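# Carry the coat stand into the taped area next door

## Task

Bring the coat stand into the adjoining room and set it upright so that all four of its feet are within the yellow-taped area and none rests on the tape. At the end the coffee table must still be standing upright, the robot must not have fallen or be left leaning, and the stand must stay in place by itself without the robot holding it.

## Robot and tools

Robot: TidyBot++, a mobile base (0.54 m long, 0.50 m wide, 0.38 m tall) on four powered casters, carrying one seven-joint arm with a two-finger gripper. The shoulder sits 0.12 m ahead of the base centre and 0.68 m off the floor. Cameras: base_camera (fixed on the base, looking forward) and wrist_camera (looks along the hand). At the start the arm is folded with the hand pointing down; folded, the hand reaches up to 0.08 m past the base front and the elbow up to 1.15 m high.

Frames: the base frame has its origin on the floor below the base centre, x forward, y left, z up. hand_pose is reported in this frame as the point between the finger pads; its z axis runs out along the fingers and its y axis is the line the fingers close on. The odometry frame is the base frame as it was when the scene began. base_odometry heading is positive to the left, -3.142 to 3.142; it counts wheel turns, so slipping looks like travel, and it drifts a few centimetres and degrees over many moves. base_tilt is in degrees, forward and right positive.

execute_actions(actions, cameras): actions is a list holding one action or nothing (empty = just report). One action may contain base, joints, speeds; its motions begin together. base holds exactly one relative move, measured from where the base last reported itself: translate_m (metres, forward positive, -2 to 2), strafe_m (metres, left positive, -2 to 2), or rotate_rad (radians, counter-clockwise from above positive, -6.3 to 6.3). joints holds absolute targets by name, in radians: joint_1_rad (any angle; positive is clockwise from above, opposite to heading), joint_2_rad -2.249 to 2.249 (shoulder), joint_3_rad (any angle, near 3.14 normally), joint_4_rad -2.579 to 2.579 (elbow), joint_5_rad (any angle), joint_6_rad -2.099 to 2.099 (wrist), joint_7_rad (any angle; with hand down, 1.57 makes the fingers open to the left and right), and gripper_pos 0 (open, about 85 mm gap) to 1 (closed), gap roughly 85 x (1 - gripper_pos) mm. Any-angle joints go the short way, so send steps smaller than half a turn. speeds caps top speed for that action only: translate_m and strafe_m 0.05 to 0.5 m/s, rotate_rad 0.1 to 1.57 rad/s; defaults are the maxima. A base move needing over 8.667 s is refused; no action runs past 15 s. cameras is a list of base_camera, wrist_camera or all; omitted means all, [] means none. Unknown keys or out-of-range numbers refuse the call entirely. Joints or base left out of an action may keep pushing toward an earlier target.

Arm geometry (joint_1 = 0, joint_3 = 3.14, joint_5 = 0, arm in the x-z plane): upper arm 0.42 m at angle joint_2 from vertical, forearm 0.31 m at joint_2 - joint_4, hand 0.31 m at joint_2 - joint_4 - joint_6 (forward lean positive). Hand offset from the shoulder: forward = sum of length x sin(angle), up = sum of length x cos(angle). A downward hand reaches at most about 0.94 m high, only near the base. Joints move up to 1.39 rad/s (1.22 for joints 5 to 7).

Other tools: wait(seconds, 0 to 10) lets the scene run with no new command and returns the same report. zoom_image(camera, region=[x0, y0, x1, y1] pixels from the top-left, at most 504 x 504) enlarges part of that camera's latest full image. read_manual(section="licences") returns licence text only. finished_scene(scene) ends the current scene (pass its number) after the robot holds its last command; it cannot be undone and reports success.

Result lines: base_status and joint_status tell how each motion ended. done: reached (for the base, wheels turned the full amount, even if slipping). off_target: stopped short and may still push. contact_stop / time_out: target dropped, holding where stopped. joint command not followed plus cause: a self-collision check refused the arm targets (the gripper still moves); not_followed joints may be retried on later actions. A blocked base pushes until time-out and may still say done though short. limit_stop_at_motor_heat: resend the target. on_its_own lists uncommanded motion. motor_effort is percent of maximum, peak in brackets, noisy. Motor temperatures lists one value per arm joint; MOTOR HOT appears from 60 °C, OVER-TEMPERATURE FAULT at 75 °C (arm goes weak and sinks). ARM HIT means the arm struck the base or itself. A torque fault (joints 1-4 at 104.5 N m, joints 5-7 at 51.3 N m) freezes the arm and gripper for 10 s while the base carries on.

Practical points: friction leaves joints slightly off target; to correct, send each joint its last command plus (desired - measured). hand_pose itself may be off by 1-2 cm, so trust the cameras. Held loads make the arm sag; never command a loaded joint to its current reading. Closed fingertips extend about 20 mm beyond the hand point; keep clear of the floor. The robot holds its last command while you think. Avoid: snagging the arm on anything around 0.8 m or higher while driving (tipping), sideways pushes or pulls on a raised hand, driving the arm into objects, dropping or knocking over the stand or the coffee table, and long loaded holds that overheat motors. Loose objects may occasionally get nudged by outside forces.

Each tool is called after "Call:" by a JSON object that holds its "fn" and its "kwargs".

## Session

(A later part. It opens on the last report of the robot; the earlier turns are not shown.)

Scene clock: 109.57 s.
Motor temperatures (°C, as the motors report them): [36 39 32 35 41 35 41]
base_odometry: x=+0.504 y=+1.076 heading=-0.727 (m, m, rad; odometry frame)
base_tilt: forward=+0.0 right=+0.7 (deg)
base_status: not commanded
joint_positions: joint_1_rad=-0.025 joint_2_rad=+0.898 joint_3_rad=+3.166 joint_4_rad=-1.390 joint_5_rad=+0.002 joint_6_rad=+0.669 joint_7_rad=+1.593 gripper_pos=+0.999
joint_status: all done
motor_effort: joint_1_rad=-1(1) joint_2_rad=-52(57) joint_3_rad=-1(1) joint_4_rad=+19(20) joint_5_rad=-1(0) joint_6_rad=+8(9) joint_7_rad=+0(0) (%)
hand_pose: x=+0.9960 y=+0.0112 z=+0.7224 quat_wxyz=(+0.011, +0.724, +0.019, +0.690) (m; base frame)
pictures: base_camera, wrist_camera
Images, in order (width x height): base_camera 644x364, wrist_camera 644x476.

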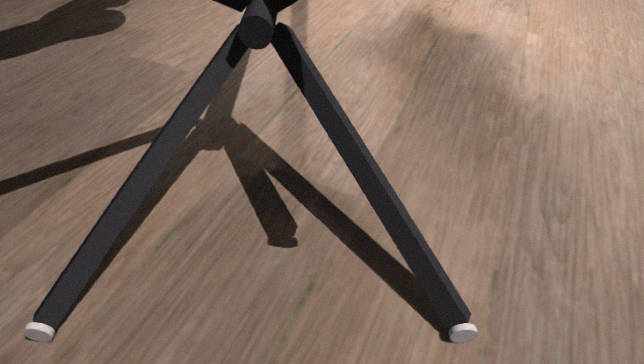

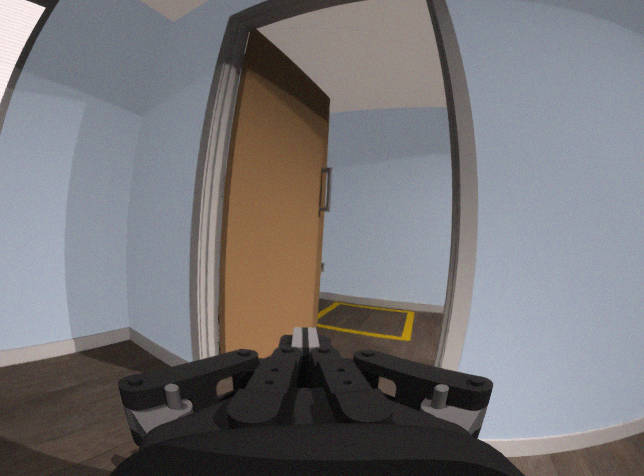

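Call:
{"fn": "execute_actions", "kwargs": {"actions": [{"joints":{"joint_2_rad":1.4,"joint_6_rad":0.4,"gripper_pos":0}}], "cameras": []}}

Call:
{"fn": "execute_actions", "kwargs": {"actions": [{"joints":{"joint_2_rad":1.54}}], "cameras": []}}

Call:
{"fn": "execute_actions", "kwargs": {"actions": [{"joints":{"gripper_pos":1}}], "cameras": ["wrist_camera"]}}

Scene clock: 113.43 s.
Motor temperatures (°C, as the motors report them): [36 39 32 35 41 35 41]
base_odometry: x=+0.504 y=+1.076 heading=-0.727 (m, m, rad; odometry frame)
base_tilt: forward=+0.0 right=+0.7 (deg)
base_status: not commanded
joint_positions: joint_1_rad=-0.025 joint_2_rad=+1.403 joint_3_rad=+3.166 joint_4_rad=-1.391 joint_5_rad=+0.002 joint_6_rad=+0.431 joint_7_rad=+1.593 gripper_pos=+0.000
joint_status: all done
motor_effort: joint_1_rad=-1(1) joint_2_rad=-51(58) joint_3_rad=-1(1) joint_4_rad=+10(19) joint_5_rad=+0(1) joint_6_rad=+6(9) joint_7_rad=+0(0) (%)
hand_pose: x=+0.8595 y=+0.0064 z=+0.2347 quat_wxyz=(+0.011, +0.925, +0.025, +0.379) (m; base frame)
pictures: none
No camera images: the call's "cameras" was empty. Leave "cameras" out to get every camera's image.

Scene clock: 114.47 s.
Motor temperatures (°C, as the motors report them): [36 39 32 35 41 35 41]
base_odometry: x=+0.504 y=+1.076 heading=-0.727 (m, m, rad; odometry frame)
base_tilt: forward=+0.0 right=+0.7 (deg)
base_status: not commanded
joint_positions: joint_1_rad=-0.026 joint_2_rad=+1.459 joint_3_rad=+3.166 joint_4_rad=-1.388 joint_5_rad=+0.002 joint_6_rad=+0.439 joint_7_rad=+1.593 gripper_pos=+0.000
joint_status: joint_2_rad off_target (ended at +1.459, target +1.540)
motor_effort: joint_1_rad=+0(1) joint_2_rad=-35(51) joint_3_rad=+0(3) joint_4_rad=+3(10) joint_5_rad=+0(1) joint_6_rad=+0(11) joint_7_rad=+1(3) (%)
hand_pose: x=+0.8370 y=+0.0066 z=+0.1964 quat_wxyz=(+0.011, +0.933, +0.026, +0.359) (m; base frame)
pictures: none
No camera images: the call's "cameras" was empty. Leave "cameras" out to get every camera's image.

Scene clock: 115.60 s.
Motor temperatures (°C, as the motors report them): [36 39 32 35 41 35 41]
base_odometry: x=+0.504 y=+1.076 heading=-0.726 (m, m, rad; odometry frame)
base_tilt: forward=+0.0 right=+0.7 (deg)
base_status: not commanded
joint_positions: joint_1_rad=-0.061 joint_2_rad=+1.451 joint_3_rad=+3.150 joint_4_rad=-1.383 joint_5_rad=+0.004 joint_6_rad=+0.439 joint_7_rad=+1.593 gripper_pos=+0.999
joint_status: all done
motor_effort: joint_1_rad=+4(10) joint_2_rad=-33(35) joint_3_rad=+3(7) joint_4_rad=+1(4) joint_5_rad=-1(3) joint_6_rad=-2(4) joint_7_rad=+1(2) (%)
hand_pose: x=+0.8425 y=+0.0416 z=+0.2042 quat_wxyz=(-0.003, +0.930, +0.041, +0.365) (m; base frame)
pictures: wrist_camera
Images, in order (width x height): wrist_camera 644x476.

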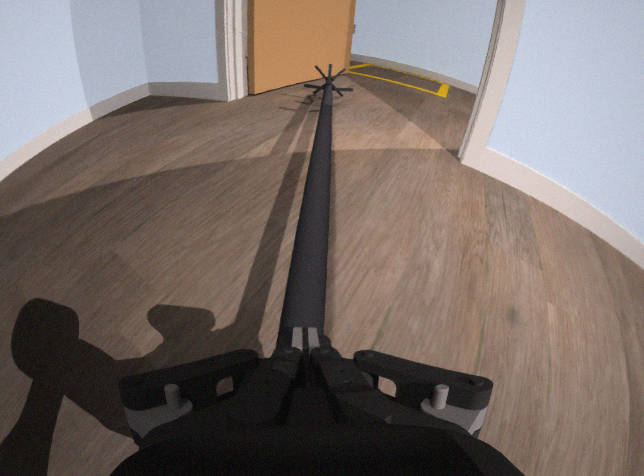

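Call:
{"fn": "execute_actions", "kwargs": {"actions": [{"joints":{"joint_2_rad":-0.35,"joint_4_rad":-2.5,"joint_6_rad":-0.9,"gripper_pos":0}}], "cameras": []}}

Call:
{"fn": "execute_actions", "kwargs": {"actions": [{"base":{"strafe_m":0.25}}], "cameras": []}}

Call:
{"fn": "execute_actions", "kwargs": {"actions": [{"base":{"rotate_rad":0.727}}]}}

Scene clock: 126.37 s.
Motor temperatures (°C, as the motors report them): [36 39 32 35 41 35 41]
base_odometry: x=+0.504 y=+1.076 heading=-0.727 (m, m, rad; odometry frame)
base_tilt: forward=+0.0 right=+0.7 (deg)
base_status: not commanded
joint_positions: joint_1_rad=-0.033 joint_2_rad=-0.332 joint_3_rad=+3.153 joint_4_rad=-2.474 joint_5_rad=+0.004 joint_6_rad=-0.866 joint_7_rad=+1.593 gripper_pos=+0.000
joint_status: all done
motor_effort: joint_1_rad=-1(4) joint_2_rad=-4(54) joint_3_rad=+0(2) joint_4_rad=+16(16) joint_5_rad=+0(1) joint_6_rad=+2(6) joint_7_rad=+0(1) (%)
hand_pose: x=+0.2878 y=+0.0046 z=+0.6011 quat_wxyz=(+0.000, +0.997, +0.023, +0.067) (m; base frame)
pictures: none
No camera images: the call's "cameras" was empty. Leave "cameras" out to get every camera's image.

Scene clock: 128.13 s.
Motor temperatures (°C, as the motors report them): [36 39 32 35 41 35 41]
base_odometry: x=+0.670 y=+1.263 heading=-0.726 (m, m, rad; odometry frame)
base_tilt: forward=+0.0 right=+0.7 (deg)
base_status: done
joint_positions: joint_1_rad=-0.033 joint_2_rad=-0.332 joint_3_rad=+3.153 joint_4_rad=-2.474 joint_5_rad=+0.004 joint_6_rad=-0.866 joint_7_rad=+1.593 gripper_pos=+0.000
joint_status: not commanded
motor_effort: joint_1_rad=-1(1) joint_2_rad=-4(5) joint_3_rad=+0(1) joint_4_rad=+16(16) joint_5_rad=+0(0) joint_6_rad=+1(1) joint_7_rad=+0(0) (%)
hand_pose: x=+0.2878 y=+0.0046 z=+0.6011 quat_wxyz=(+0.000, +0.997, +0.023, +0.067) (m; base frame)
pictures: none
No camera images: the call's "cameras" was empty. Leave "cameras" out to get every camera's image.

Scene clock: 129.77 s.
Motor temperatures (°C, as the motors report them): [36 39 32 35 41 35 41]
base_odometry: x=+0.670 y=+1.263 heading=+0.000 (m, m, rad; odometry frame)
base_tilt: forward=+0.0 right=+0.7 (deg)
base_status: done
joint_positions: joint_1_rad=-0.033 joint_2_rad=-0.332 joint_3_rad=+3.153 joint_4_rad=-2.474 joint_5_rad=+0.004 joint_6_rad=-0.866 joint_7_rad=+1.593 gripper_pos=+0.000
joint_status: not commanded
motor_effort: joint_1_rad=-1(1) joint_2_rad=-4(5) joint_3_rad=+0(0) joint_4_rad=+16(16) joint_5_rad=+0(0) joint_6_rad=+1(2) joint_7_rad=+0(0) (%)
hand_pose: x=+0.2878 y=+0.0046 z=+0.6011 quat_wxyz=(+0.000, +0.997, +0.023, +0.067) (m; base frame)
pictures: base_camera, wrist_camera
Images, in order (width x height): base_camera 644x364, wrist_camera 644x476.

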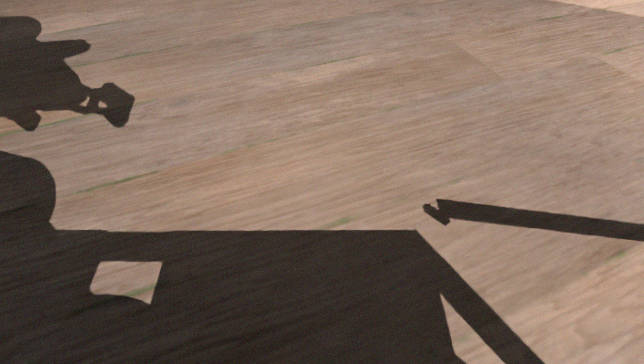

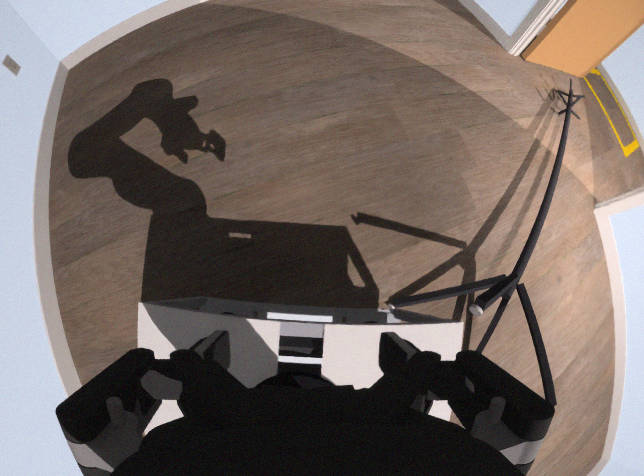

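Call:
{"fn": "execute_actions", "kwargs": {"actions": [{"base":{"strafe_m":0.12}}], "cameras": []}}

Call:
{"fn": "execute_actions", "kwargs": {"actions": [{"base":{"translate_m":1.1}}], "cameras": []}}

Call:
{"fn": "execute_actions", "kwargs": {"actions": [{"base":{"rotate_rad":-1.57}}]}}

Scene clock: 134.53 s.
Motor temperatures (°C, as the motors report them): [36 39 32 35 41 35 41]
base_odometry: x=+0.670 y=+1.383 heading=+0.001 (m, m, rad; odometry frame)
base_tilt: forward=+0.0 right=+0.7 (deg)
base_status: done
joint_positions: joint_1_rad=-0.033 joint_2_rad=-0.332 joint_3_rad=+3.153 joint_4_rad=-2.474 joint_5_rad=+0.004 joint_6_rad=-0.866 joint_7_rad=+1.593 gripper_pos=+0.000
joint_status: not commanded
motor_effort: joint_1_rad=-1(1) joint_2_rad=-4(4) joint_3_rad=-1(1) joint_4_rad=+16(16) joint_5_rad=-1(1) joint_6_rad=+2(1) joint_7_rad=+0(0) (%)
hand_pose: x=+0.2878 y=+0.0046 z=+0.6011 quat_wxyz=(+0.000, +0.997, +0.023, +0.067) (m; base frame)
pictures: none
No camera images: the call's "cameras" was empty. Leave "cameras" out to get every camera's image.

Scene clock: 138.10 s.
Motor temperatures (°C, as the motors report them): [36 38 32 35 41 35 41]
base_odometry: x=+1.770 y=+1.385 heading=+0.001 (m, m, rad; odometry frame)
base_tilt: forward=+0.0 right=+0.6 (deg)
base_status: done
joint_positions: joint_1_rad=-0.033 joint_2_rad=-0.334 joint_3_rad=+3.153 joint_4_rad=-2.476 joint_5_rad=+0.004 joint_6_rad=-0.866 joint_7_rad=+1.593 gripper_pos=+0.000
joint_status: not commanded
motor_effort: joint_1_rad=-1(1) joint_2_rad=-4(6) joint_3_rad=+0(0) joint_4_rad=+16(17) joint_5_rad=+0(0) joint_6_rad=+1(2) joint_7_rad=+0(0) (%)
hand_pose: x=+0.2871 y=+0.0046 z=+0.6010 quat_wxyz=(+0.000, +0.997, +0.023, +0.067) (m; base frame)
pictures: none
No camera images: the call's "cameras" was empty. Leave "cameras" out to get every camera's image.

Scene clock: 140.40 s.
Motor temperatures (°C, as the motors report them): [36 38 32 35 41 35 41]
base_odometry: x=+1.770 y=+1.385 heading=-1.568 (m, m, rad; odometry frame)
base_tilt: forward=+0.0 right=+0.6 (deg)
base_status: done
joint_positions: joint_1_rad=-0.033 joint_2_rad=-0.334 joint_3_rad=+3.153 joint_4_rad=-2.476 joint_5_rad=+0.004 joint_6_rad=-0.866 joint_7_rad=+1.593 gripper_pos=+0.000
joint_status: not commanded
motor_effort: joint_1_rad=-1(1) joint_2_rad=-4(5) joint_3_rad=+0(0) joint_4_rad=+16(15) joint_5_rad=-1(1) joint_6_rad=+2(1) joint_7_rad=+0(0) (%)
hand_pose: x=+0.2871 y=+0.0046 z=+0.6010 quat_wxyz=(+0.000, +0.997, +0.023, +0.067) (m; base frame)
pictures: base_camera, wrist_camera
Images, in order (width x height): base_camera 644x364, wrist_camera 644x476.

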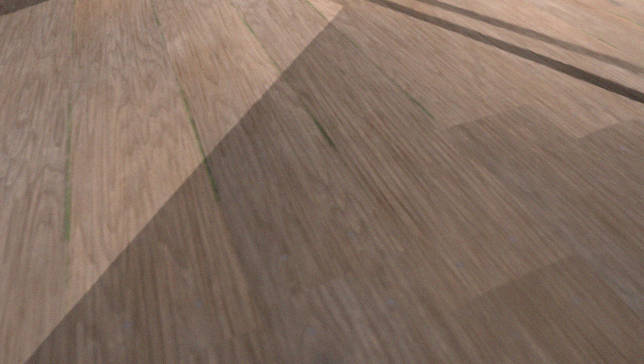

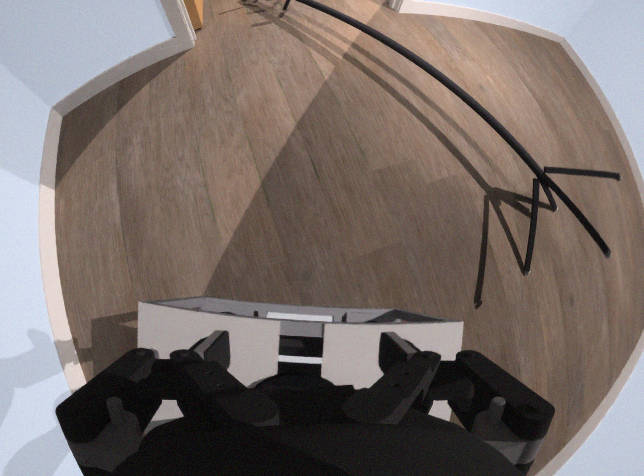

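Call:
{"fn": "execute_actions", "kwargs": {"actions": [{"base":{"rotate_rad":-0.73},"joints":{"joint_7_rad":0.0}}]}}

Scene clock: 143.90 s.
Motor temperatures (°C, as the motors report them): [36 38 32 35 41 35 41]
base_odometry: x=+1.770 y=+1.385 heading=-2.297 (m, m, rad; odometry frame)
base_tilt: forward=+0.0 right=+0.7 (deg)
base_status: done
joint_positions: joint_1_rad=-0.033 joint_2_rad=-0.334 joint_3_rad=+3.153 joint_4_rad=-2.476 joint_5_rad=+0.004 joint_6_rad=-0.866 joint_7_rad=+0.022 gripper_pos=+0.000
joint_status: all done
motor_effort: joint_1_rad=-1(0) joint_2_rad=-4(4) joint_3_rad=+0(0) joint_4_rad=+15(15) joint_5_rad=+0(0) joint_6_rad=+1(1) joint_7_rad=+0(0) (%)
hand_pose: x=+0.2871 y=+0.0046 z=+0.6010 quat_wxyz=(-0.048, +0.722, -0.689, +0.047) (m; base frame)
pictures: base_camera, wrist_camera
Images, in order (width x height): base_camera 644x364, wrist_camera 644x476.

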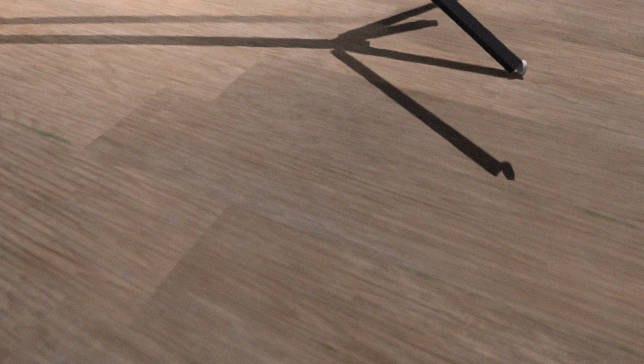

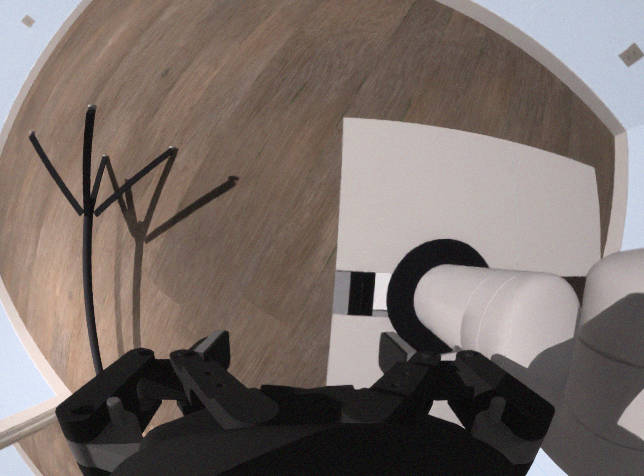

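Call:
{"fn": "execute_actions", "kwargs": {"actions": [{"base":{"strafe_m":0.6},"joints":{"joint_2_rad":0.9,"joint_4_rad":-1.7,"joint_6_rad":-0.54}}]}}

Scene clock: 149.03 s.
Motor temperatures (°C, as the motors report them): [36 38 32 35 41 35 41]
base_odometry: x=+2.218 y=+0.985 heading=-2.298 (m, m, rad; odometry frame)
base_tilt: forward=+0.0 right=+0.7 (deg)
base_status: done
joint_positions: joint_1_rad=-0.033 joint_2_rad=+0.885 joint_3_rad=+3.153 joint_4_rad=-1.729 joint_5_rad=+0.004 joint_6_rad=-0.576 joint_7_rad=+0.022 gripper_pos=+0.000
joint_status: all done
motor_effort: joint_1_rad=-1(1) joint_2_rad=-41(43) joint_3_rad=-1(2) joint_4_rad=+8(15) joint_5_rad=+0(0) joint_6_rad=+0(2) joint_7_rad=+0(0) (%)
hand_pose: x=+0.5879 y=+0.0102 z=+0.3656 quat_wxyz=(+0.021, +0.724, -0.689, -0.013) (m; base frame)
pictures: base_camera, wrist_camera
Images, in order (width x height): base_camera 644x364, wrist_camera 644x476.

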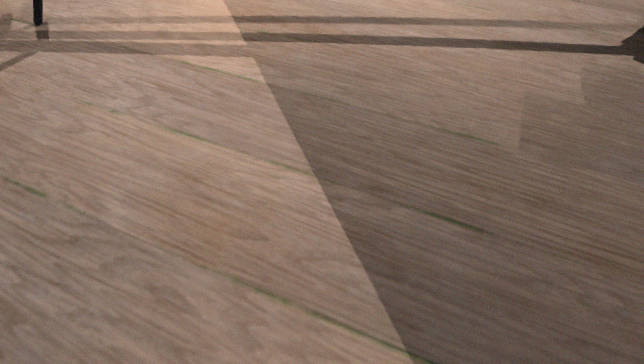

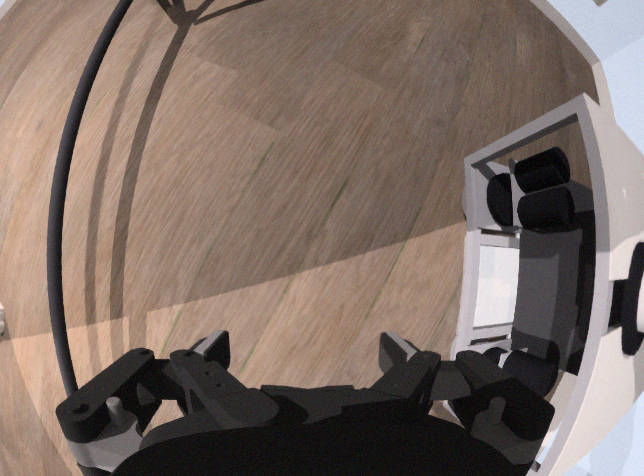

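Call:
{"fn": "execute_actions", "kwargs": {"actions": [{"base":{"translate_m":0.3}}], "cameras": ["wrist_camera"]}}

Scene clock: 152.33 s.
Motor temperatures (°C, as the motors report them): [36 38 32 35 41 35 41]
base_odometry: x=+2.019 y=+0.761 heading=-2.297 (m, m, rad; odometry frame)
base_tilt: forward=+0.0 right=+0.6 (deg)
base_status: done
joint_positions: joint_1_rad=-0.033 joint_2_rad=+0.886 joint_3_rad=+3.153 joint_4_rad=-1.719 joint_5_rad=+0.004 joint_6_rad=-0.573 joint_7_rad=+0.022 gripper_pos=+0.000
joint_status: not commanded
motor_effort: joint_1_rad=-1(2) joint_2_rad=-41(43) joint_3_rad=-1(2) joint_4_rad=+9(10) joint_5_rad=+0(0) joint_6_rad=+0(1) joint_7_rad=+0(0) (%)
hand_pose: x=+0.5943 y=+0.0104 z=+0.3668 quat_wxyz=(+0.016, +0.725, -0.689, -0.009) (m; base frame)
pictures: wrist_camera
Images, in order (width x height): wrist_camera 644x476.

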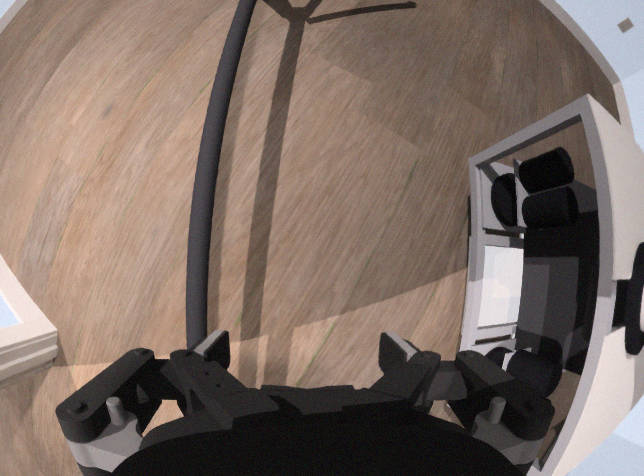

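Call:
{"fn": "execute_actions", "kwargs": {"actions": [{"base":{"translate_m":0.16}}], "cameras": ["wrist_camera"]}}

Scene clock: 154.77 s.
Motor temperatures (°C, as the motors report them): [36 38 32 35 41 35 41]
base_odometry: x=+1.913 y=+0.641 heading=-2.297 (m, m, rad; odometry frame)
base_tilt: forward=+0.1 right=+0.7 (deg)
base_status: done
joint_positions: joint_1_rad=-0.033 joint_2_rad=+0.886 joint_3_rad=+3.153 joint_4_rad=-1.715 joint_5_rad=+0.004 joint_6_rad=-0.572 joint_7_rad=+0.022 gripper_pos=+0.000
joint_status: not commanded
motor_effort: joint_1_rad=-1(2) joint_2_rad=-41(44) joint_3_rad=-1(2) joint_4_rad=+8(10) joint_5_rad=+0(0) joint_6_rad=+0(1) joint_7_rad=+0(0) (%)
hand_pose: x=+0.5968 y=+0.0105 z=+0.3673 quat_wxyz=(+0.015, +0.725, -0.689, -0.007) (m; base frame)
pictures: wrist_camera
Images, in order (width x height): wrist_camera 644x476.

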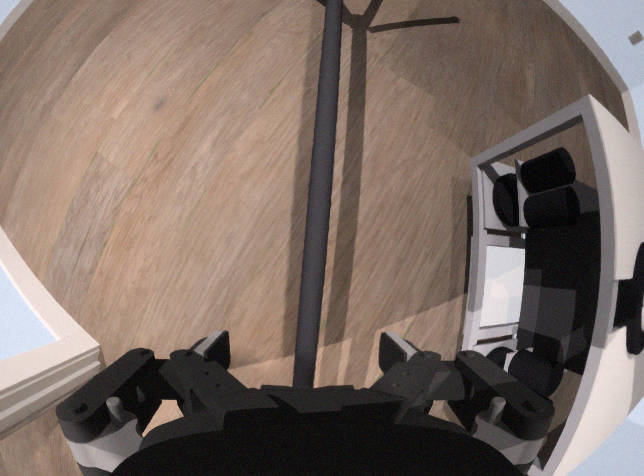

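Centred. Lower and grip.

Call:
{"fn": "execute_actions", "kwargs": {"actions": [{"joints":{"joint_2_rad":1.3,"joint_4_rad":-1.5,"joint_6_rad":-0.34}}], "cameras": []}}

Call:
{"fn": "execute_actions", "kwargs": {"actions": [{"joints":{"gripper_pos":1}}], "cameras": ["wrist_camera"]}}

Scene clock: 159.17 s.
Motor temperatures (°C, as the motors report them): [36 38 32 35 41 35 41]
base_odometry: x=+1.913 y=+0.641 heading=-2.297 (m, m, rad; odometry frame)
base_tilt: forward=+0.0 right=+0.7 (deg)
base_status: not commanded
joint_positions: joint_1_rad=-0.033 joint_2_rad=+1.292 joint_3_rad=+3.153 joint_4_rad=-1.529 joint_5_rad=+0.004 joint_6_rad=-0.377 joint_7_rad=+0.022 gripper_pos=+0.000
joint_status: all done
motor_effort: joint_1_rad=-1(1) joint_2_rad=-45(48) joint_3_rad=-1(1) joint_4_rad=+4(9) joint_5_rad=+0(0) joint_6_rad=+0(2) joint_7_rad=+0(0) (%)
hand_pose: x=+0.6044 y=+0.0102 z=+0.1882 quat_wxyz=(+0.025, +0.726, -0.687, -0.016) (m; base frame)
pictures: none
No camera images: the call's "cameras" was empty. Leave "cameras" out to get every camera's image.

Scene clock: 160.27 s.
Motor temperatures (°C, as the motors report them): [36 38 32 35 41 35 41]
base_odometry: x=+1.913 y=+0.641 heading=-2.297 (m, m, rad; odometry frame)
base_tilt: forward=+0.0 right=+0.7 (deg)
base_status: not commanded
joint_positions: joint_1_rad=-0.033 joint_2_rad=+1.292 joint_3_rad=+3.153 joint_4_rad=-1.529 joint_5_rad=+0.004 joint_6_rad=-0.377 joint_7_rad=+0.022 gripper_pos=+0.999
joint_status: all done
motor_effort: joint_1_rad=-1(1) joint_2_rad=-45(45) joint_3_rad=-1(1) joint_4_rad=+5(5) joint_5_rad=+0(0) joint_6_rad=+0(0) joint_7_rad=+0(0) (%)
hand_pose: x=+0.6044 y=+0.0102 z=+0.1882 quat_wxyz=(+0.025, +0.726, -0.687, -0.016) (m; base frame)
pictures: wrist_camera
Images, in order (width x height): wrist_camera 644x476.

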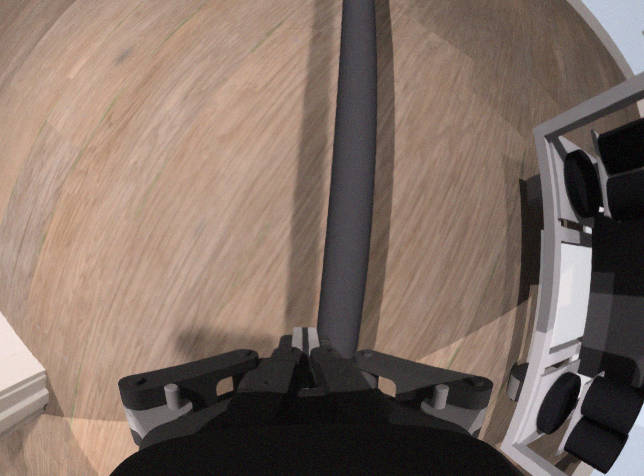

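Call:
{"fn": "execute_actions", "kwargs": {"actions": [{"base":{"translate_m":-0.02},"joints":{"gripper_pos":0}}], "cameras": []}}

Call:
{"fn": "execute_actions", "kwargs": {"actions": [{"joints":{"joint_2_rad":1.45,"joint_4_rad":-1.42,"joint_6_rad":-0.34}}], "cameras": []}}

Call:
{"fn": "execute_actions", "kwargs": {"actions": [{"joints":{"gripper_pos":1}}], "cameras": ["wrist_camera"]}}

Scene clock: 164.93 s.
Motor temperatures (°C, as the motors report them): [36 38 32 35 41 35 41]
base_odometry: x=+1.926 y=+0.656 heading=-2.297 (m, m, rad; odometry frame)
base_tilt: forward=+0.1 right=+0.7 (deg)
base_status: done
joint_positions: joint_1_rad=-0.033 joint_2_rad=+1.292 joint_3_rad=+3.153 joint_4_rad=-1.522 joint_5_rad=+0.004 joint_6_rad=-0.375 joint_7_rad=+0.022 gripper_pos=+0.000
joint_status: all done
motor_effort: joint_1_rad=-1(2) joint_2_rad=-45(48) joint_3_rad=-1(2) joint_4_rad=+5(8) joint_5_rad=+0(0) joint_6_rad=+0(1) joint_7_rad=+0(0) (%)
hand_pose: x=+0.6097 y=+0.0103 z=+0.1887 quat_wxyz=(+0.021, +0.726, -0.687, -0.013) (m; base frame)
pictures: none
No camera images: the call's "cameras" was empty. Leave "cameras" out to get every camera's image.

Scene clock: 166.30 s.
Motor temperatures (°C, as the motors report them): [36 38 32 35 41 35 41]
base_odometry: x=+1.926 y=+0.656 heading=-2.297 (m, m, rad; odometry frame)
base_tilt: forward=+0.0 right=+0.7 (deg)
base_status: not commanded
joint_positions: joint_1_rad=-0.033 joint_2_rad=+1.446 joint_3_rad=+3.153 joint_4_rad=-1.447 joint_5_rad=+0.004 joint_6_rad=-0.375 joint_7_rad=+0.022 gripper_pos=+0.000
joint_status: all done
motor_effort: joint_1_rad=-1(1) joint_2_rad=-45(49) joint_3_rad=-1(1) joint_4_rad=+3(5) joint_5_rad=+0(0) joint_6_rad=+0(1) joint_7_rad=+0(0) (%)
hand_pose: x=+0.5751 y=+0.0092 z=+0.1208 quat_wxyz=(+0.049, +0.725, -0.686, -0.040) (m; base frame)
pictures: none
No camera images: the call's "cameras" was empty. Leave "cameras" out to get every camera's image.

Scene clock: 167.40 s.
Motor temperatures (°C, as the motors report them): [36 39 32 35 41 35 41]
base_odometry: x=+1.926 y=+0.656 heading=-2.297 (m, m, rad; odometry frame)
base_tilt: forward=+0.0 right=+0.7 (deg)
base_status: not commanded
joint_positions: joint_1_rad=-0.033 joint_2_rad=+1.441 joint_3_rad=+3.153 joint_4_rad=-1.427 joint_5_rad=+0.004 joint_6_rad=-0.359 joint_7_rad=+0.021 gripper_pos=+0.665
joint_status: gripper_pos off_target (ended at +0.665, target +1.000)
motor_effort: joint_1_rad=+0(1) joint_2_rad=-44(45) joint_3_rad=+2(3) joint_4_rad=+5(12) joint_5_rad=+4(4) joint_6_rad=+1(6) joint_7_rad=+3(4) (%)
hand_pose: x=+0.5946 y=+0.0098 z=+0.1232 quat_wxyz=(+0.035, +0.726, -0.687, -0.026) (m; base frame)
pictures: wrist_camera
Images, in order (width x height): wrist_camera 644x476.

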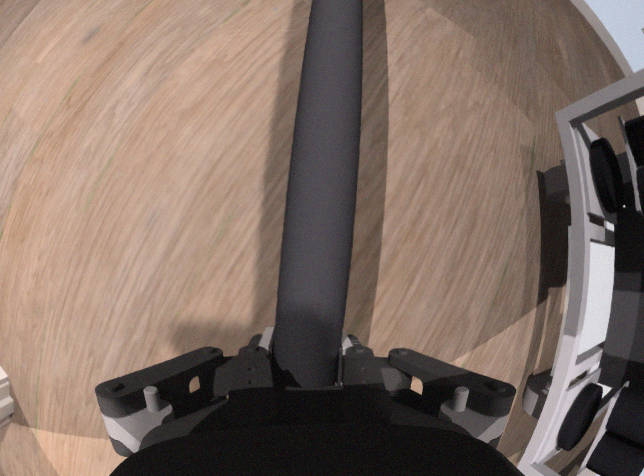

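Call:
{"fn": "execute_actions", "kwargs": {"actions": [{"base":{"strafe_m":-0.08},"speeds":{"strafe_m":0.06},"joints":{"joint_2_rad":0.9,"joint_4_rad":-1.7,"joint_6_rad":-0.54,"gripper_pos":1}}], "cameras": []}}

Call:
{"fn": "execute_actions", "kwargs": {"actions": [{"base":{"strafe_m":-0.14},"speeds":{"strafe_m":0.1},"joints":{"joint_2_rad":0.5,"joint_4_rad":-1.7,"joint_6_rad":-0.94,"gripper_pos":1}}]}}

Scene clock: 173.13 s.
Motor temperatures (°C, as the motors report them): [36 39 32 35 41 35 41]
base_odometry: x=+1.866 y=+0.709 heading=-2.297 (m, m, rad; odometry frame)
base_tilt: forward=+0.0 right=+0.7 (deg)
base_status: done
joint_positions: joint_1_rad=-0.031 joint_2_rad=+0.999 joint_3_rad=+3.156 joint_4_rad=-1.703 joint_5_rad=+0.004 joint_6_rad=-0.509 joint_7_rad=+0.012 gripper_pos=+0.670
joint_status: joint_2_rad off_target (ended at +0.999, target +0.900); gripper_pos off_target (ended at +0.670, target +1.000); the others done
motor_effort: joint_1_rad=+0(5) joint_2_rad=-61(72) joint_3_rad=+1(8) joint_4_rad=+12(13) joint_5_rad=+4(7) joint_6_rad=-1(5) joint_7_rad=+3(5) (%)
hand_pose: x=+0.5854 y=+0.0076 z=+0.3145 quat_wxyz=(+0.029, +0.720, -0.693, -0.019) (m; base frame)
pictures: none
No camera images: the call's "cameras" was empty. Leave "cameras" out to get every camera's image.

Scene clock: 175.10 s.
Motor temperatures (°C, as the motors report them): [36 39 32 35 41 35 41]
base_odometry: x=+1.761 y=+0.802 heading=-2.296 (m, m, rad; odometry frame)
base_tilt: forward=+0.0 right=+0.7 (deg)
base_status: done
joint_positions: joint_1_rad=-0.061 joint_2_rad=+0.580 joint_3_rad=+3.140 joint_4_rad=-1.717 joint_5_rad=-0.019 joint_6_rad=-0.912 joint_7_rad=+0.008 gripper_pos=+0.671
joint_status: joint_2_rad off_target (ended at +0.580, target +0.500); gripper_pos off_target (ended at +0.671, target +1.000); the others done
motor_effort: joint_1_rad=+5(9) joint_2_rad=-49(64) joint_3_rad=+5(9) joint_4_rad=+20(21) joint_5_rad=+5(11) joint_6_rad=-2(3) joint_7_rad=+2(6) (%)
hand_pose: x=+0.5621 y=+0.0339 z=+0.5142 quat_wxyz=(+0.020, +0.727, -0.686, -0.029) (m; base frame)
pictures: base_camera, wrist_camera
Images, in order (width x height): base_camera 644x364, wrist_camera 644x476.

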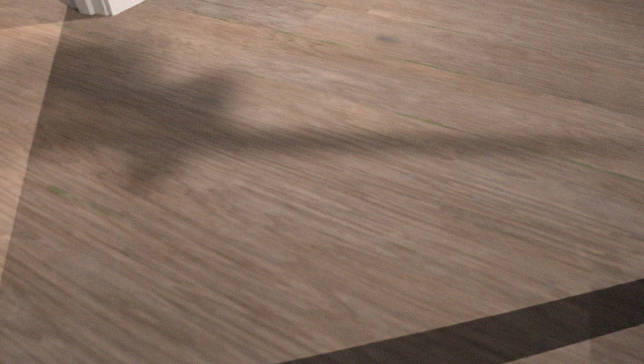

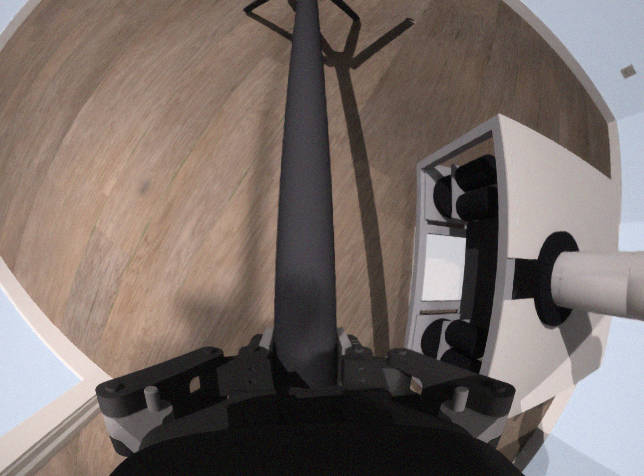

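Call:
{"fn": "execute_actions", "kwargs": {"actions": [{"base":{"strafe_m":-0.15},"speeds":{"strafe_m":0.1},"joints":{"joint_2_rad":0.15,"joint_4_rad":-1.5,"joint_6_rad":-1.44,"gripper_pos":1}}]}}

Scene clock: 179.63 s.
Motor temperatures (°C, as the motors report them): [36 39 32 35 41 35 41]
base_odometry: x=+1.649 y=+0.901 heading=-2.296 (m, m, rad; odometry frame)
base_tilt: forward=+0.0 right=+0.7 (deg)
base_status: done
joint_positions: joint_1_rad=-0.071 joint_2_rad=+0.205 joint_3_rad=+3.139 joint_4_rad=-1.542 joint_5_rad=-0.023 joint_6_rad=-1.406 joint_7_rad=+0.008 gripper_pos=+0.671
joint_status: joint_2_rad off_target (ended at +0.205, target +0.150); joint_4_rad off_target (ended at -1.542, target -1.500); gripper_pos off_target (ended at +0.671, target +1.000); the others done
motor_effort: joint_1_rad=+8(12) joint_2_rad=-35(55) joint_3_rad=+7(10) joint_4_rad=+22(25) joint_5_rad=+8(12) joint_6_rad=+1(5) joint_7_rad=-1(7) (%)
hand_pose: x=+0.5090 y=+0.0369 z=+0.7274 quat_wxyz=(-0.004, +0.734, -0.679, -0.012) (m; base frame)
pictures: base_camera, wrist_camera
Images, in order (width x height): base_camera 644x364, wrist_camera 644x476.

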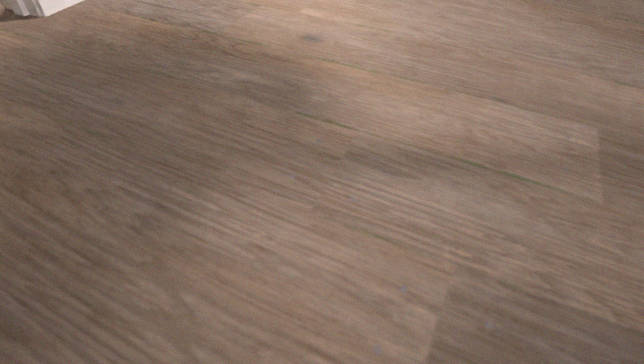

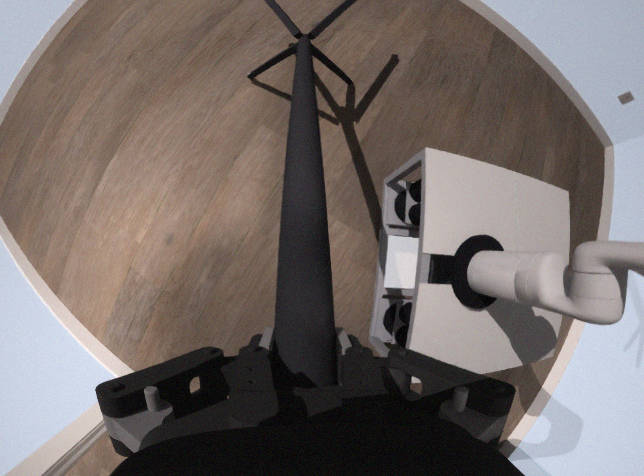

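Call:
{"fn": "execute_actions", "kwargs": {"actions": [{"base":{"strafe_m":-0.25},"speeds":{"strafe_m":0.1},"joints":{"joint_2_rad":0.0,"joint_4_rad":-1.15,"joint_6_rad":-1.94,"gripper_pos":1}}]}}

Scene clock: 185.27 s.
Motor temperatures (°C, as the motors report them): [36 39 32 35 41 35 41]
base_odometry: x=+1.462 y=+1.067 heading=-2.296 (m, m, rad; odometry frame)
base_tilt: forward=+0.0 right=+0.7 (deg)
base_status: done
joint_positions: joint_1_rad=-0.054 joint_2_rad=-0.010 joint_3_rad=+3.143 joint_4_rad=-1.122 joint_5_rad=-0.064 joint_6_rad=-1.953 joint_7_rad=-0.004 gripper_pos=+0.671
joint_status: gripper_pos off_target (ended at +0.671, target +1.000); the others done
motor_effort: joint_1_rad=+5(13) joint_2_rad=-15(44) joint_3_rad=+5(11) joint_4_rad=+11(28) joint_5_rad=+14(17) joint_6_rad=+8(10) joint_7_rad=+6(7) (%)
hand_pose: x=+0.4189 y=+0.0356 z=+0.9320 quat_wxyz=(-0.048, +0.732, -0.680, +0.005) (m; base frame)
pictures: base_camera, wrist_camera
Images, in order (width x height): base_camera 644x364, wrist_camera 644x476.

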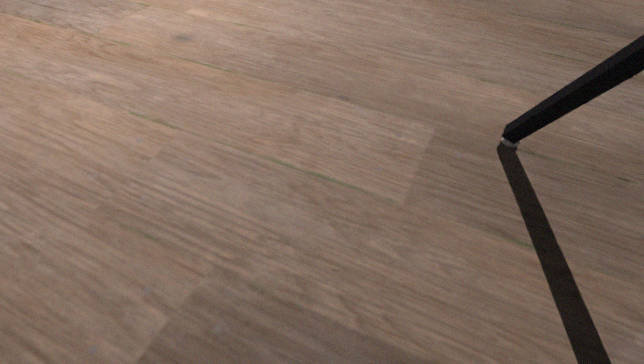

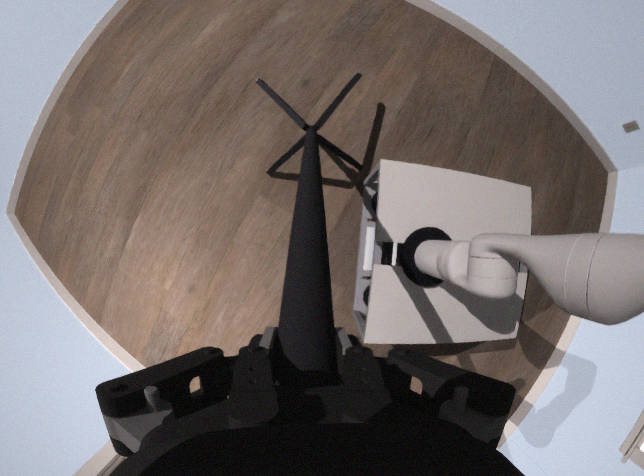

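Call:
{"fn": "execute_actions", "kwargs": {"actions": [{"base":{"strafe_m":-0.2},"speeds":{"strafe_m":0.08},"joints":{"gripper_pos":1}}]}}

Scene clock: 189.47 s.
Motor temperatures (°C, as the motors report them): [36 39 32 35 41 35 41]
base_odometry: x=+1.312 y=+1.199 heading=-2.295 (m, m, rad; odometry frame)
base_tilt: forward=+0.0 right=+0.6 (deg)
base_status: done
joint_positions: joint_1_rad=-0.058 joint_2_rad=-0.067 joint_3_rad=+3.142 joint_4_rad=-1.035 joint_5_rad=-0.141 joint_6_rad=-1.967 joint_7_rad=-0.066 gripper_pos=+0.671
joint_status: gripper_pos off_target (ended at +0.671, target +1.000)
motor_effort: joint_1_rad=+4(8) joint_2_rad=+3(17) joint_3_rad=+4(8) joint_4_rad=-9(12) joint_5_rad=+18(28) joint_6_rad=+1(12) joint_7_rad=+8(16) (%)
hand_pose: x=+0.4091 y=+0.0586 z=+0.9774 quat_wxyz=(-0.118, +0.723, -0.681, +0.022) (m; base frame)
pictures: base_camera, wrist_camera
Images, in order (width x height): base_camera 644x364, wrist_camera 644x476.

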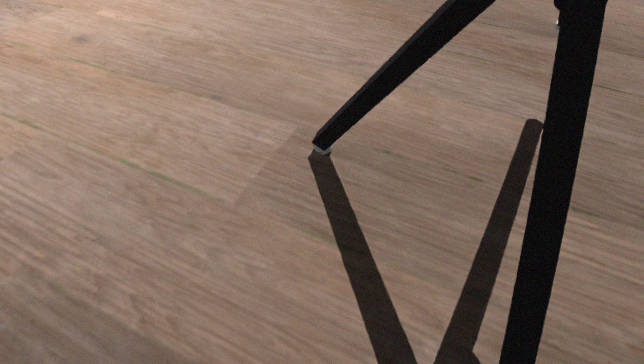

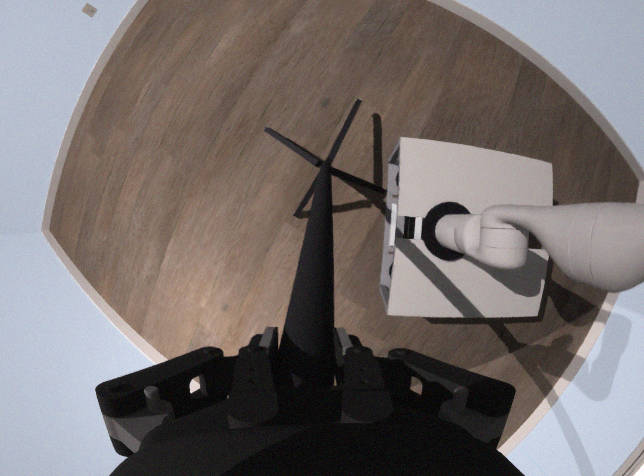

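Call:
{"fn": "execute_actions", "kwargs": {"actions": [{"base":{"strafe_m":-0.1},"speeds":{"strafe_m":0.08},"joints":{"gripper_pos":1}}], "cameras": []}}

Call:
{"fn": "execute_actions", "kwargs": {"actions": [{"joints":{"gripper_pos":0}}], "cameras": []}}

Call:
{"fn": "execute_actions", "kwargs": {"actions": [{"base":{"translate_m":-0.35},"joints":{"joint_2_rad":0.3,"joint_4_rad":-2.0,"joint_6_rad":0.73,"joint_7_rad":1.57}}]}}

Scene clock: 195.03 s.
Motor temperatures (°C, as the motors report them): [36 39 32 35 41 35 41]
base_odometry: x=+1.237 y=+1.265 heading=-2.295 (m, m, rad; odometry frame)
base_tilt: forward=+0.0 right=+0.7 (deg)
base_status: done
joint_positions: joint_1_rad=-0.027 joint_2_rad=+0.008 joint_3_rad=+3.163 joint_4_rad=-1.153 joint_5_rad=+0.013 joint_6_rad=-1.944 joint_7_rad=-0.042 gripper_pos=+0.999
joint_status: all done
motor_effort: joint_1_rad=-1(8) joint_2_rad=-19(22) joint_3_rad=+0(8) joint_4_rad=+16(19) joint_5_rad=+0(21) joint_6_rad=+0(4) joint_7_rad=+0(8) (%)
hand_pose: x=+0.4222 y=-0.0008 z=+0.9167 quat_wxyz=(-0.009, +0.692, -0.721, +0.017) (m; base frame)
pictures: none
No camera images: the call's "cameras" was empty. Leave "cameras" out to get every camera's image.

Scene clock: 196.13 s.
Motor temperatures (°C, as the motors report them): [36 39 32 35 41 35 41]
base_odometry: x=+1.237 y=+1.265 heading=-2.295 (m, m, rad; odometry frame)
base_tilt: forward=+0.1 right=+0.6 (deg)
base_status: not commanded
joint_positions: joint_1_rad=-0.027 joint_2_rad=+0.008 joint_3_rad=+3.163 joint_4_rad=-1.153 joint_5_rad=+0.013 joint_6_rad=-1.944 joint_7_rad=-0.042 gripper_pos=+0.000
joint_status: all done
motor_effort: joint_1_rad=-1(1) joint_2_rad=-18(19) joint_3_rad=-1(1) joint_4_rad=+16(16) joint_5_rad=+0(0) joint_6_rad=+1(0) joint_7_rad=+0(0) (%)
hand_pose: x=+0.4222 y=-0.0008 z=+0.9168 quat_wxyz=(-0.009, +0.692, -0.721, +0.017) (m; base frame)
pictures: none
No camera images: the call's "cameras" was empty. Leave "cameras" out to get every camera's image.

Scene clock: 199.00 s.
Motor temperatures (°C, as the motors report them): [36 39 32 35 41 35 41]
base_odometry: x=+1.469 y=+1.528 heading=-2.295 (m, m, rad; odometry frame)
base_tilt: forward=+0.0 right=+0.6 (deg)
base_status: done
joint_positions: joint_1_rad=-0.027 joint_2_rad=+0.278 joint_3_rad=+3.163 joint_4_rad=-1.974 joint_5_rad=+0.013 joint_6_rad=+0.698 joint_7_rad=+1.531 gripper_pos=+0.000
joint_status: all done
motor_effort: joint_1_rad=-1(0) joint_2_rad=-32(33) joint_3_rad=-1(0) joint_4_rad=+20(22) joint_5_rad=-1(0) joint_6_rad=+8(8) joint_7_rad=+0(1) (%)
hand_pose: x=+0.7902 y=+0.0096 z=+0.8939 quat_wxyz=(-0.014, +0.701, -0.003, +0.713) (m; base frame)
pictures: base_camera, wrist_camera
Images, in order (width x height): base_camera 644x364, wrist_camera 644x476.

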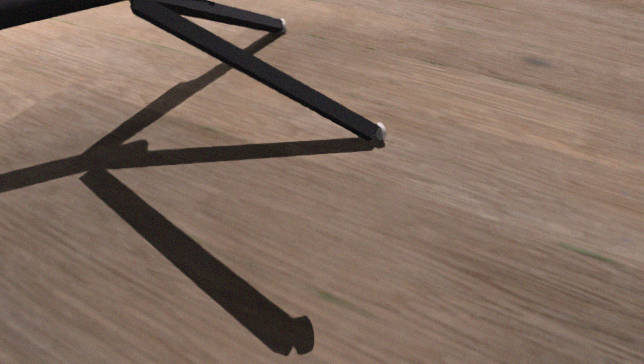

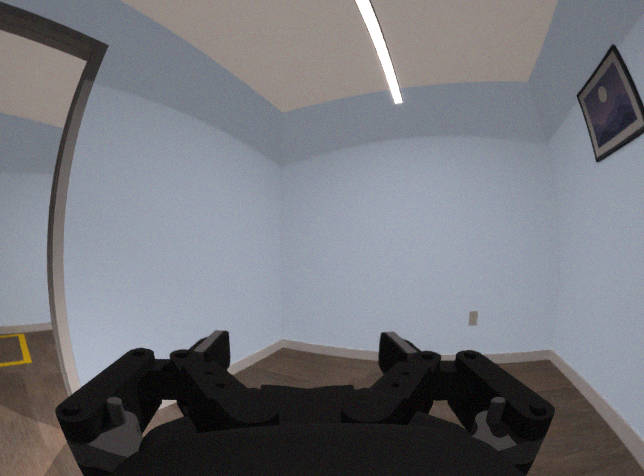

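Call:
{"fn": "execute_actions", "kwargs": {"actions": [{"base":{"strafe_m":0.7},"joints":{"joint_2_rad":0.5,"joint_4_rad":-1.7,"joint_6_rad":-0.5,"joint_7_rad":1.57}}]}}

Scene clock: 207.23 s.
Motor temperatures (°C, as the motors report them): [36 39 32 35 41 35 41]
base_odometry: x=+1.994 y=+1.064 heading=-2.295 (m, m, rad; odometry frame)
base_tilt: forward=+0.1 right=+0.7 (deg)
base_status: done
joint_positions: joint_1_rad=-0.031 joint_2_rad=+0.483 joint_3_rad=+3.163 joint_4_rad=-1.728 joint_5_rad=+0.013 joint_6_rad=-0.474 joint_7_rad=+1.531 gripper_pos=+0.000
joint_status: all done
motor_effort: joint_1_rad=-1(4) joint_2_rad=-37(38) joint_3_rad=-1(3) joint_4_rad=+17(19) joint_5_rad=+0(0) joint_6_rad=+4(7) joint_7_rad=+1(0) (%)
hand_pose: x=+0.7041 y=+0.0051 z=+0.5873 quat_wxyz=(+0.003, +0.974, -0.008, +0.227) (m; base frame)
pictures: base_camera, wrist_camera
Images, in order (width x height): base_camera 644x364, wrist_camera 644x476.

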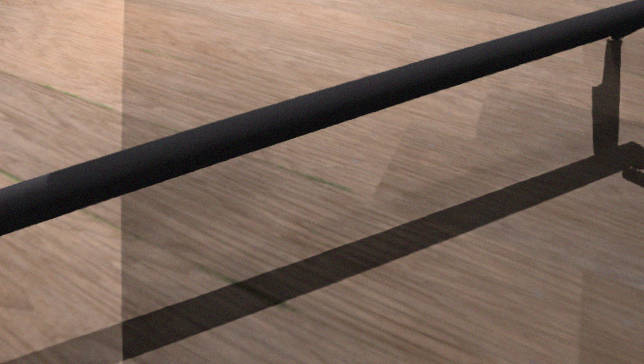

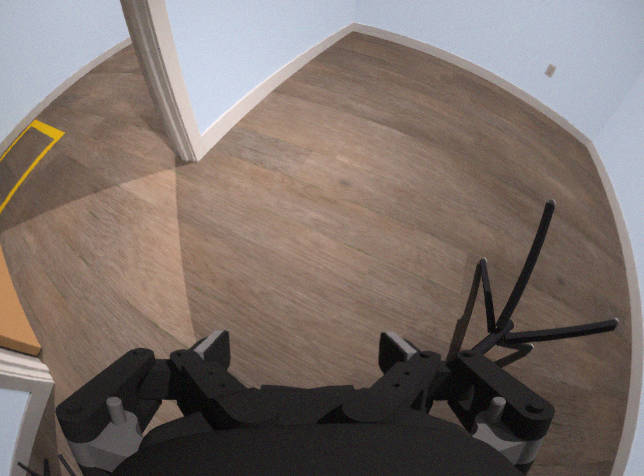

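Call:
{"fn": "execute_actions", "kwargs": {"actions": [{"base":{"translate_m":-0.35}}], "cameras": []}}

Call:
{"fn": "execute_actions", "kwargs": {"actions": [{"base":{"rotate_rad":0.3}}]}}

Scene clock: 212.67 s.
Motor temperatures (°C, as the motors report them): [36 39 32 35 41 35 41]
base_odometry: x=+2.226 y=+1.326 heading=-2.295 (m, m, rad; odometry frame)
base_tilt: forward=+0.0 right=+0.6 (deg)
base_status: done
joint_positions: joint_1_rad=-0.031 joint_2_rad=+0.485 joint_3_rad=+3.163 joint_4_rad=-1.724 joint_5_rad=+0.013 joint_6_rad=-0.474 joint_7_rad=+1.531 gripper_pos=+0.000
joint_status: not commanded
motor_effort: joint_1_rad=-1(1) joint_2_rad=-38(41) joint_3_rad=-1(1) joint_4_rad=+17(19) joint_5_rad=+0(0) joint_6_rad=+4(4) joint_7_rad=+0(1) (%)
hand_pose: x=+0.7056 y=+0.0051 z=+0.5875 quat_wxyz=(+0.003, +0.974, -0.008, +0.227) (m; base frame)
pictures: none
No camera images: the call's "cameras" was empty. Leave "cameras" out to get every camera's image.

Scene clock: 214.07 s.
Motor temperatures (°C, as the motors report them): [36 39 32 35 41 35 41]
base_odometry: x=+2.226 y=+1.326 heading=-1.995 (m, m, rad; odometry frame)
base_tilt: forward=+0.0 right=+0.6 (deg)
base_status: done
joint_positions: joint_1_rad=-0.036 joint_2_rad=+0.485 joint_3_rad=+3.164 joint_4_rad=-1.723 joint_5_rad=+0.013 joint_6_rad=-0.474 joint_7_rad=+1.531 gripper_pos=+0.000
joint_status: not commanded
motor_effort: joint_1_rad=-1(4) joint_2_rad=-37(38) joint_3_rad=-1(3) joint_4_rad=+17(17) joint_5_rad=+0(0) joint_6_rad=+4(4) joint_7_rad=+0(0) (%)
hand_pose: x=+0.7058 y=+0.0078 z=+0.5877 quat_wxyz=(+0.003, +0.974, -0.005, +0.227) (m; base frame)
pictures: base_camera, wrist_camera
Images, in order (width x height): base_camera 644x364, wrist_camera 644x476.

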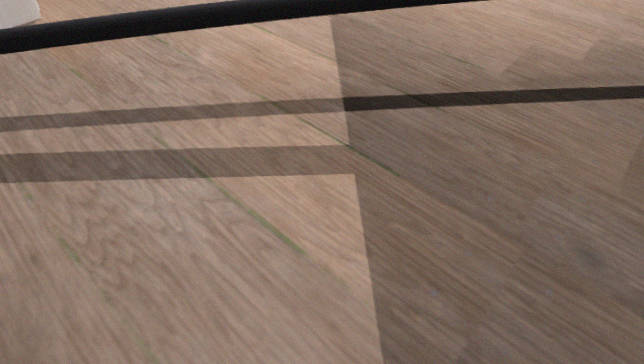

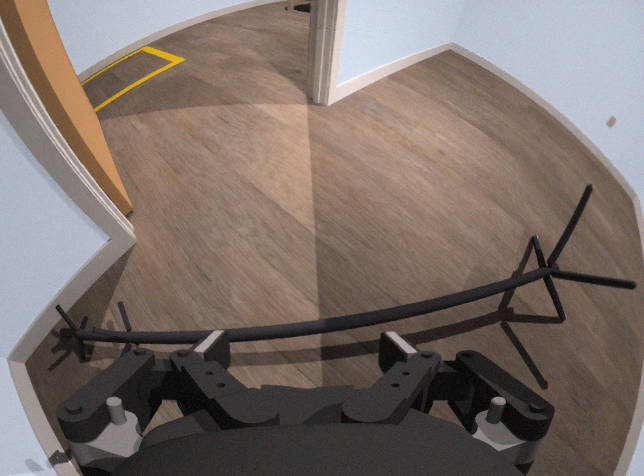

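Call:
{"fn": "execute_actions", "kwargs": {"actions": [{"base":{"strafe_m":-0.25},"joints":{"joint_2_rad":2.05,"joint_4_rad":-0.95,"joint_6_rad":1.43,"joint_7_rad":0.0}}]}}

Scene clock: 218.97 s.
Motor temperatures (°C, as the motors report them): [36 39 32 35 41 35 41]
base_odometry: x=+1.998 y=+1.429 heading=-1.994 (m, m, rad; odometry frame)
base_tilt: forward=+0.0 right=+0.7 (deg)
base_status: done
joint_positions: joint_1_rad=-0.023 joint_2_rad=+1.965 joint_3_rad=+3.164 joint_4_rad=-0.947 joint_5_rad=+0.013 joint_6_rad=+1.429 joint_7_rad=+0.042 gripper_pos=+0.000
joint_status: joint_2_rad off_target (ended at +1.965, target +2.050); the others done
motor_effort: joint_1_rad=-2(5) joint_2_rad=-37(53) joint_3_rad=-1(4) joint_4_rad=+4(17) joint_5_rad=+1(1) joint_6_rad=+3(8) joint_7_rad=+0(2) (%)
hand_pose: x=+0.8885 y=+0.0206 z=+0.2407 quat_wxyz=(-0.516, +0.504, -0.450, +0.526) (m; base frame)
pictures: base_camera, wrist_camera
Images, in order (width x height): base_camera 644x364, wrist_camera 644x476.

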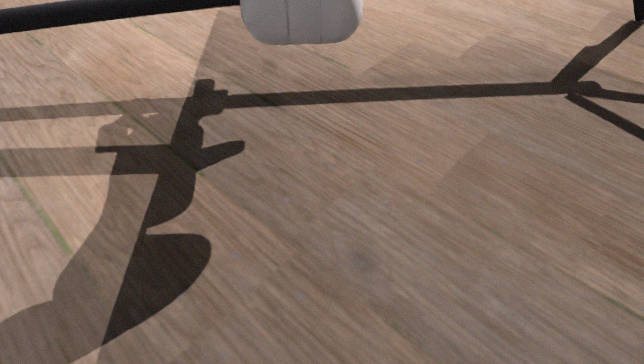

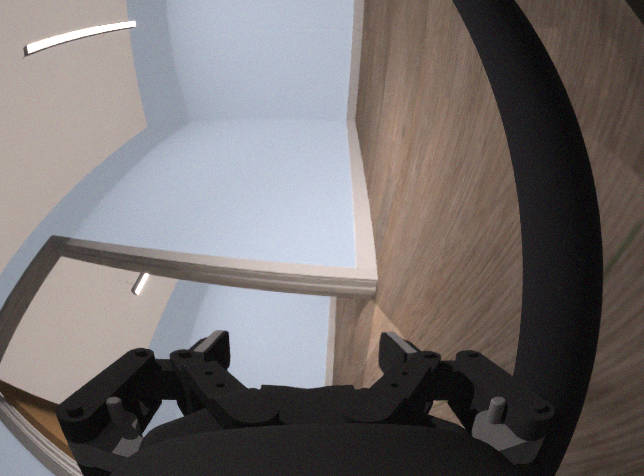

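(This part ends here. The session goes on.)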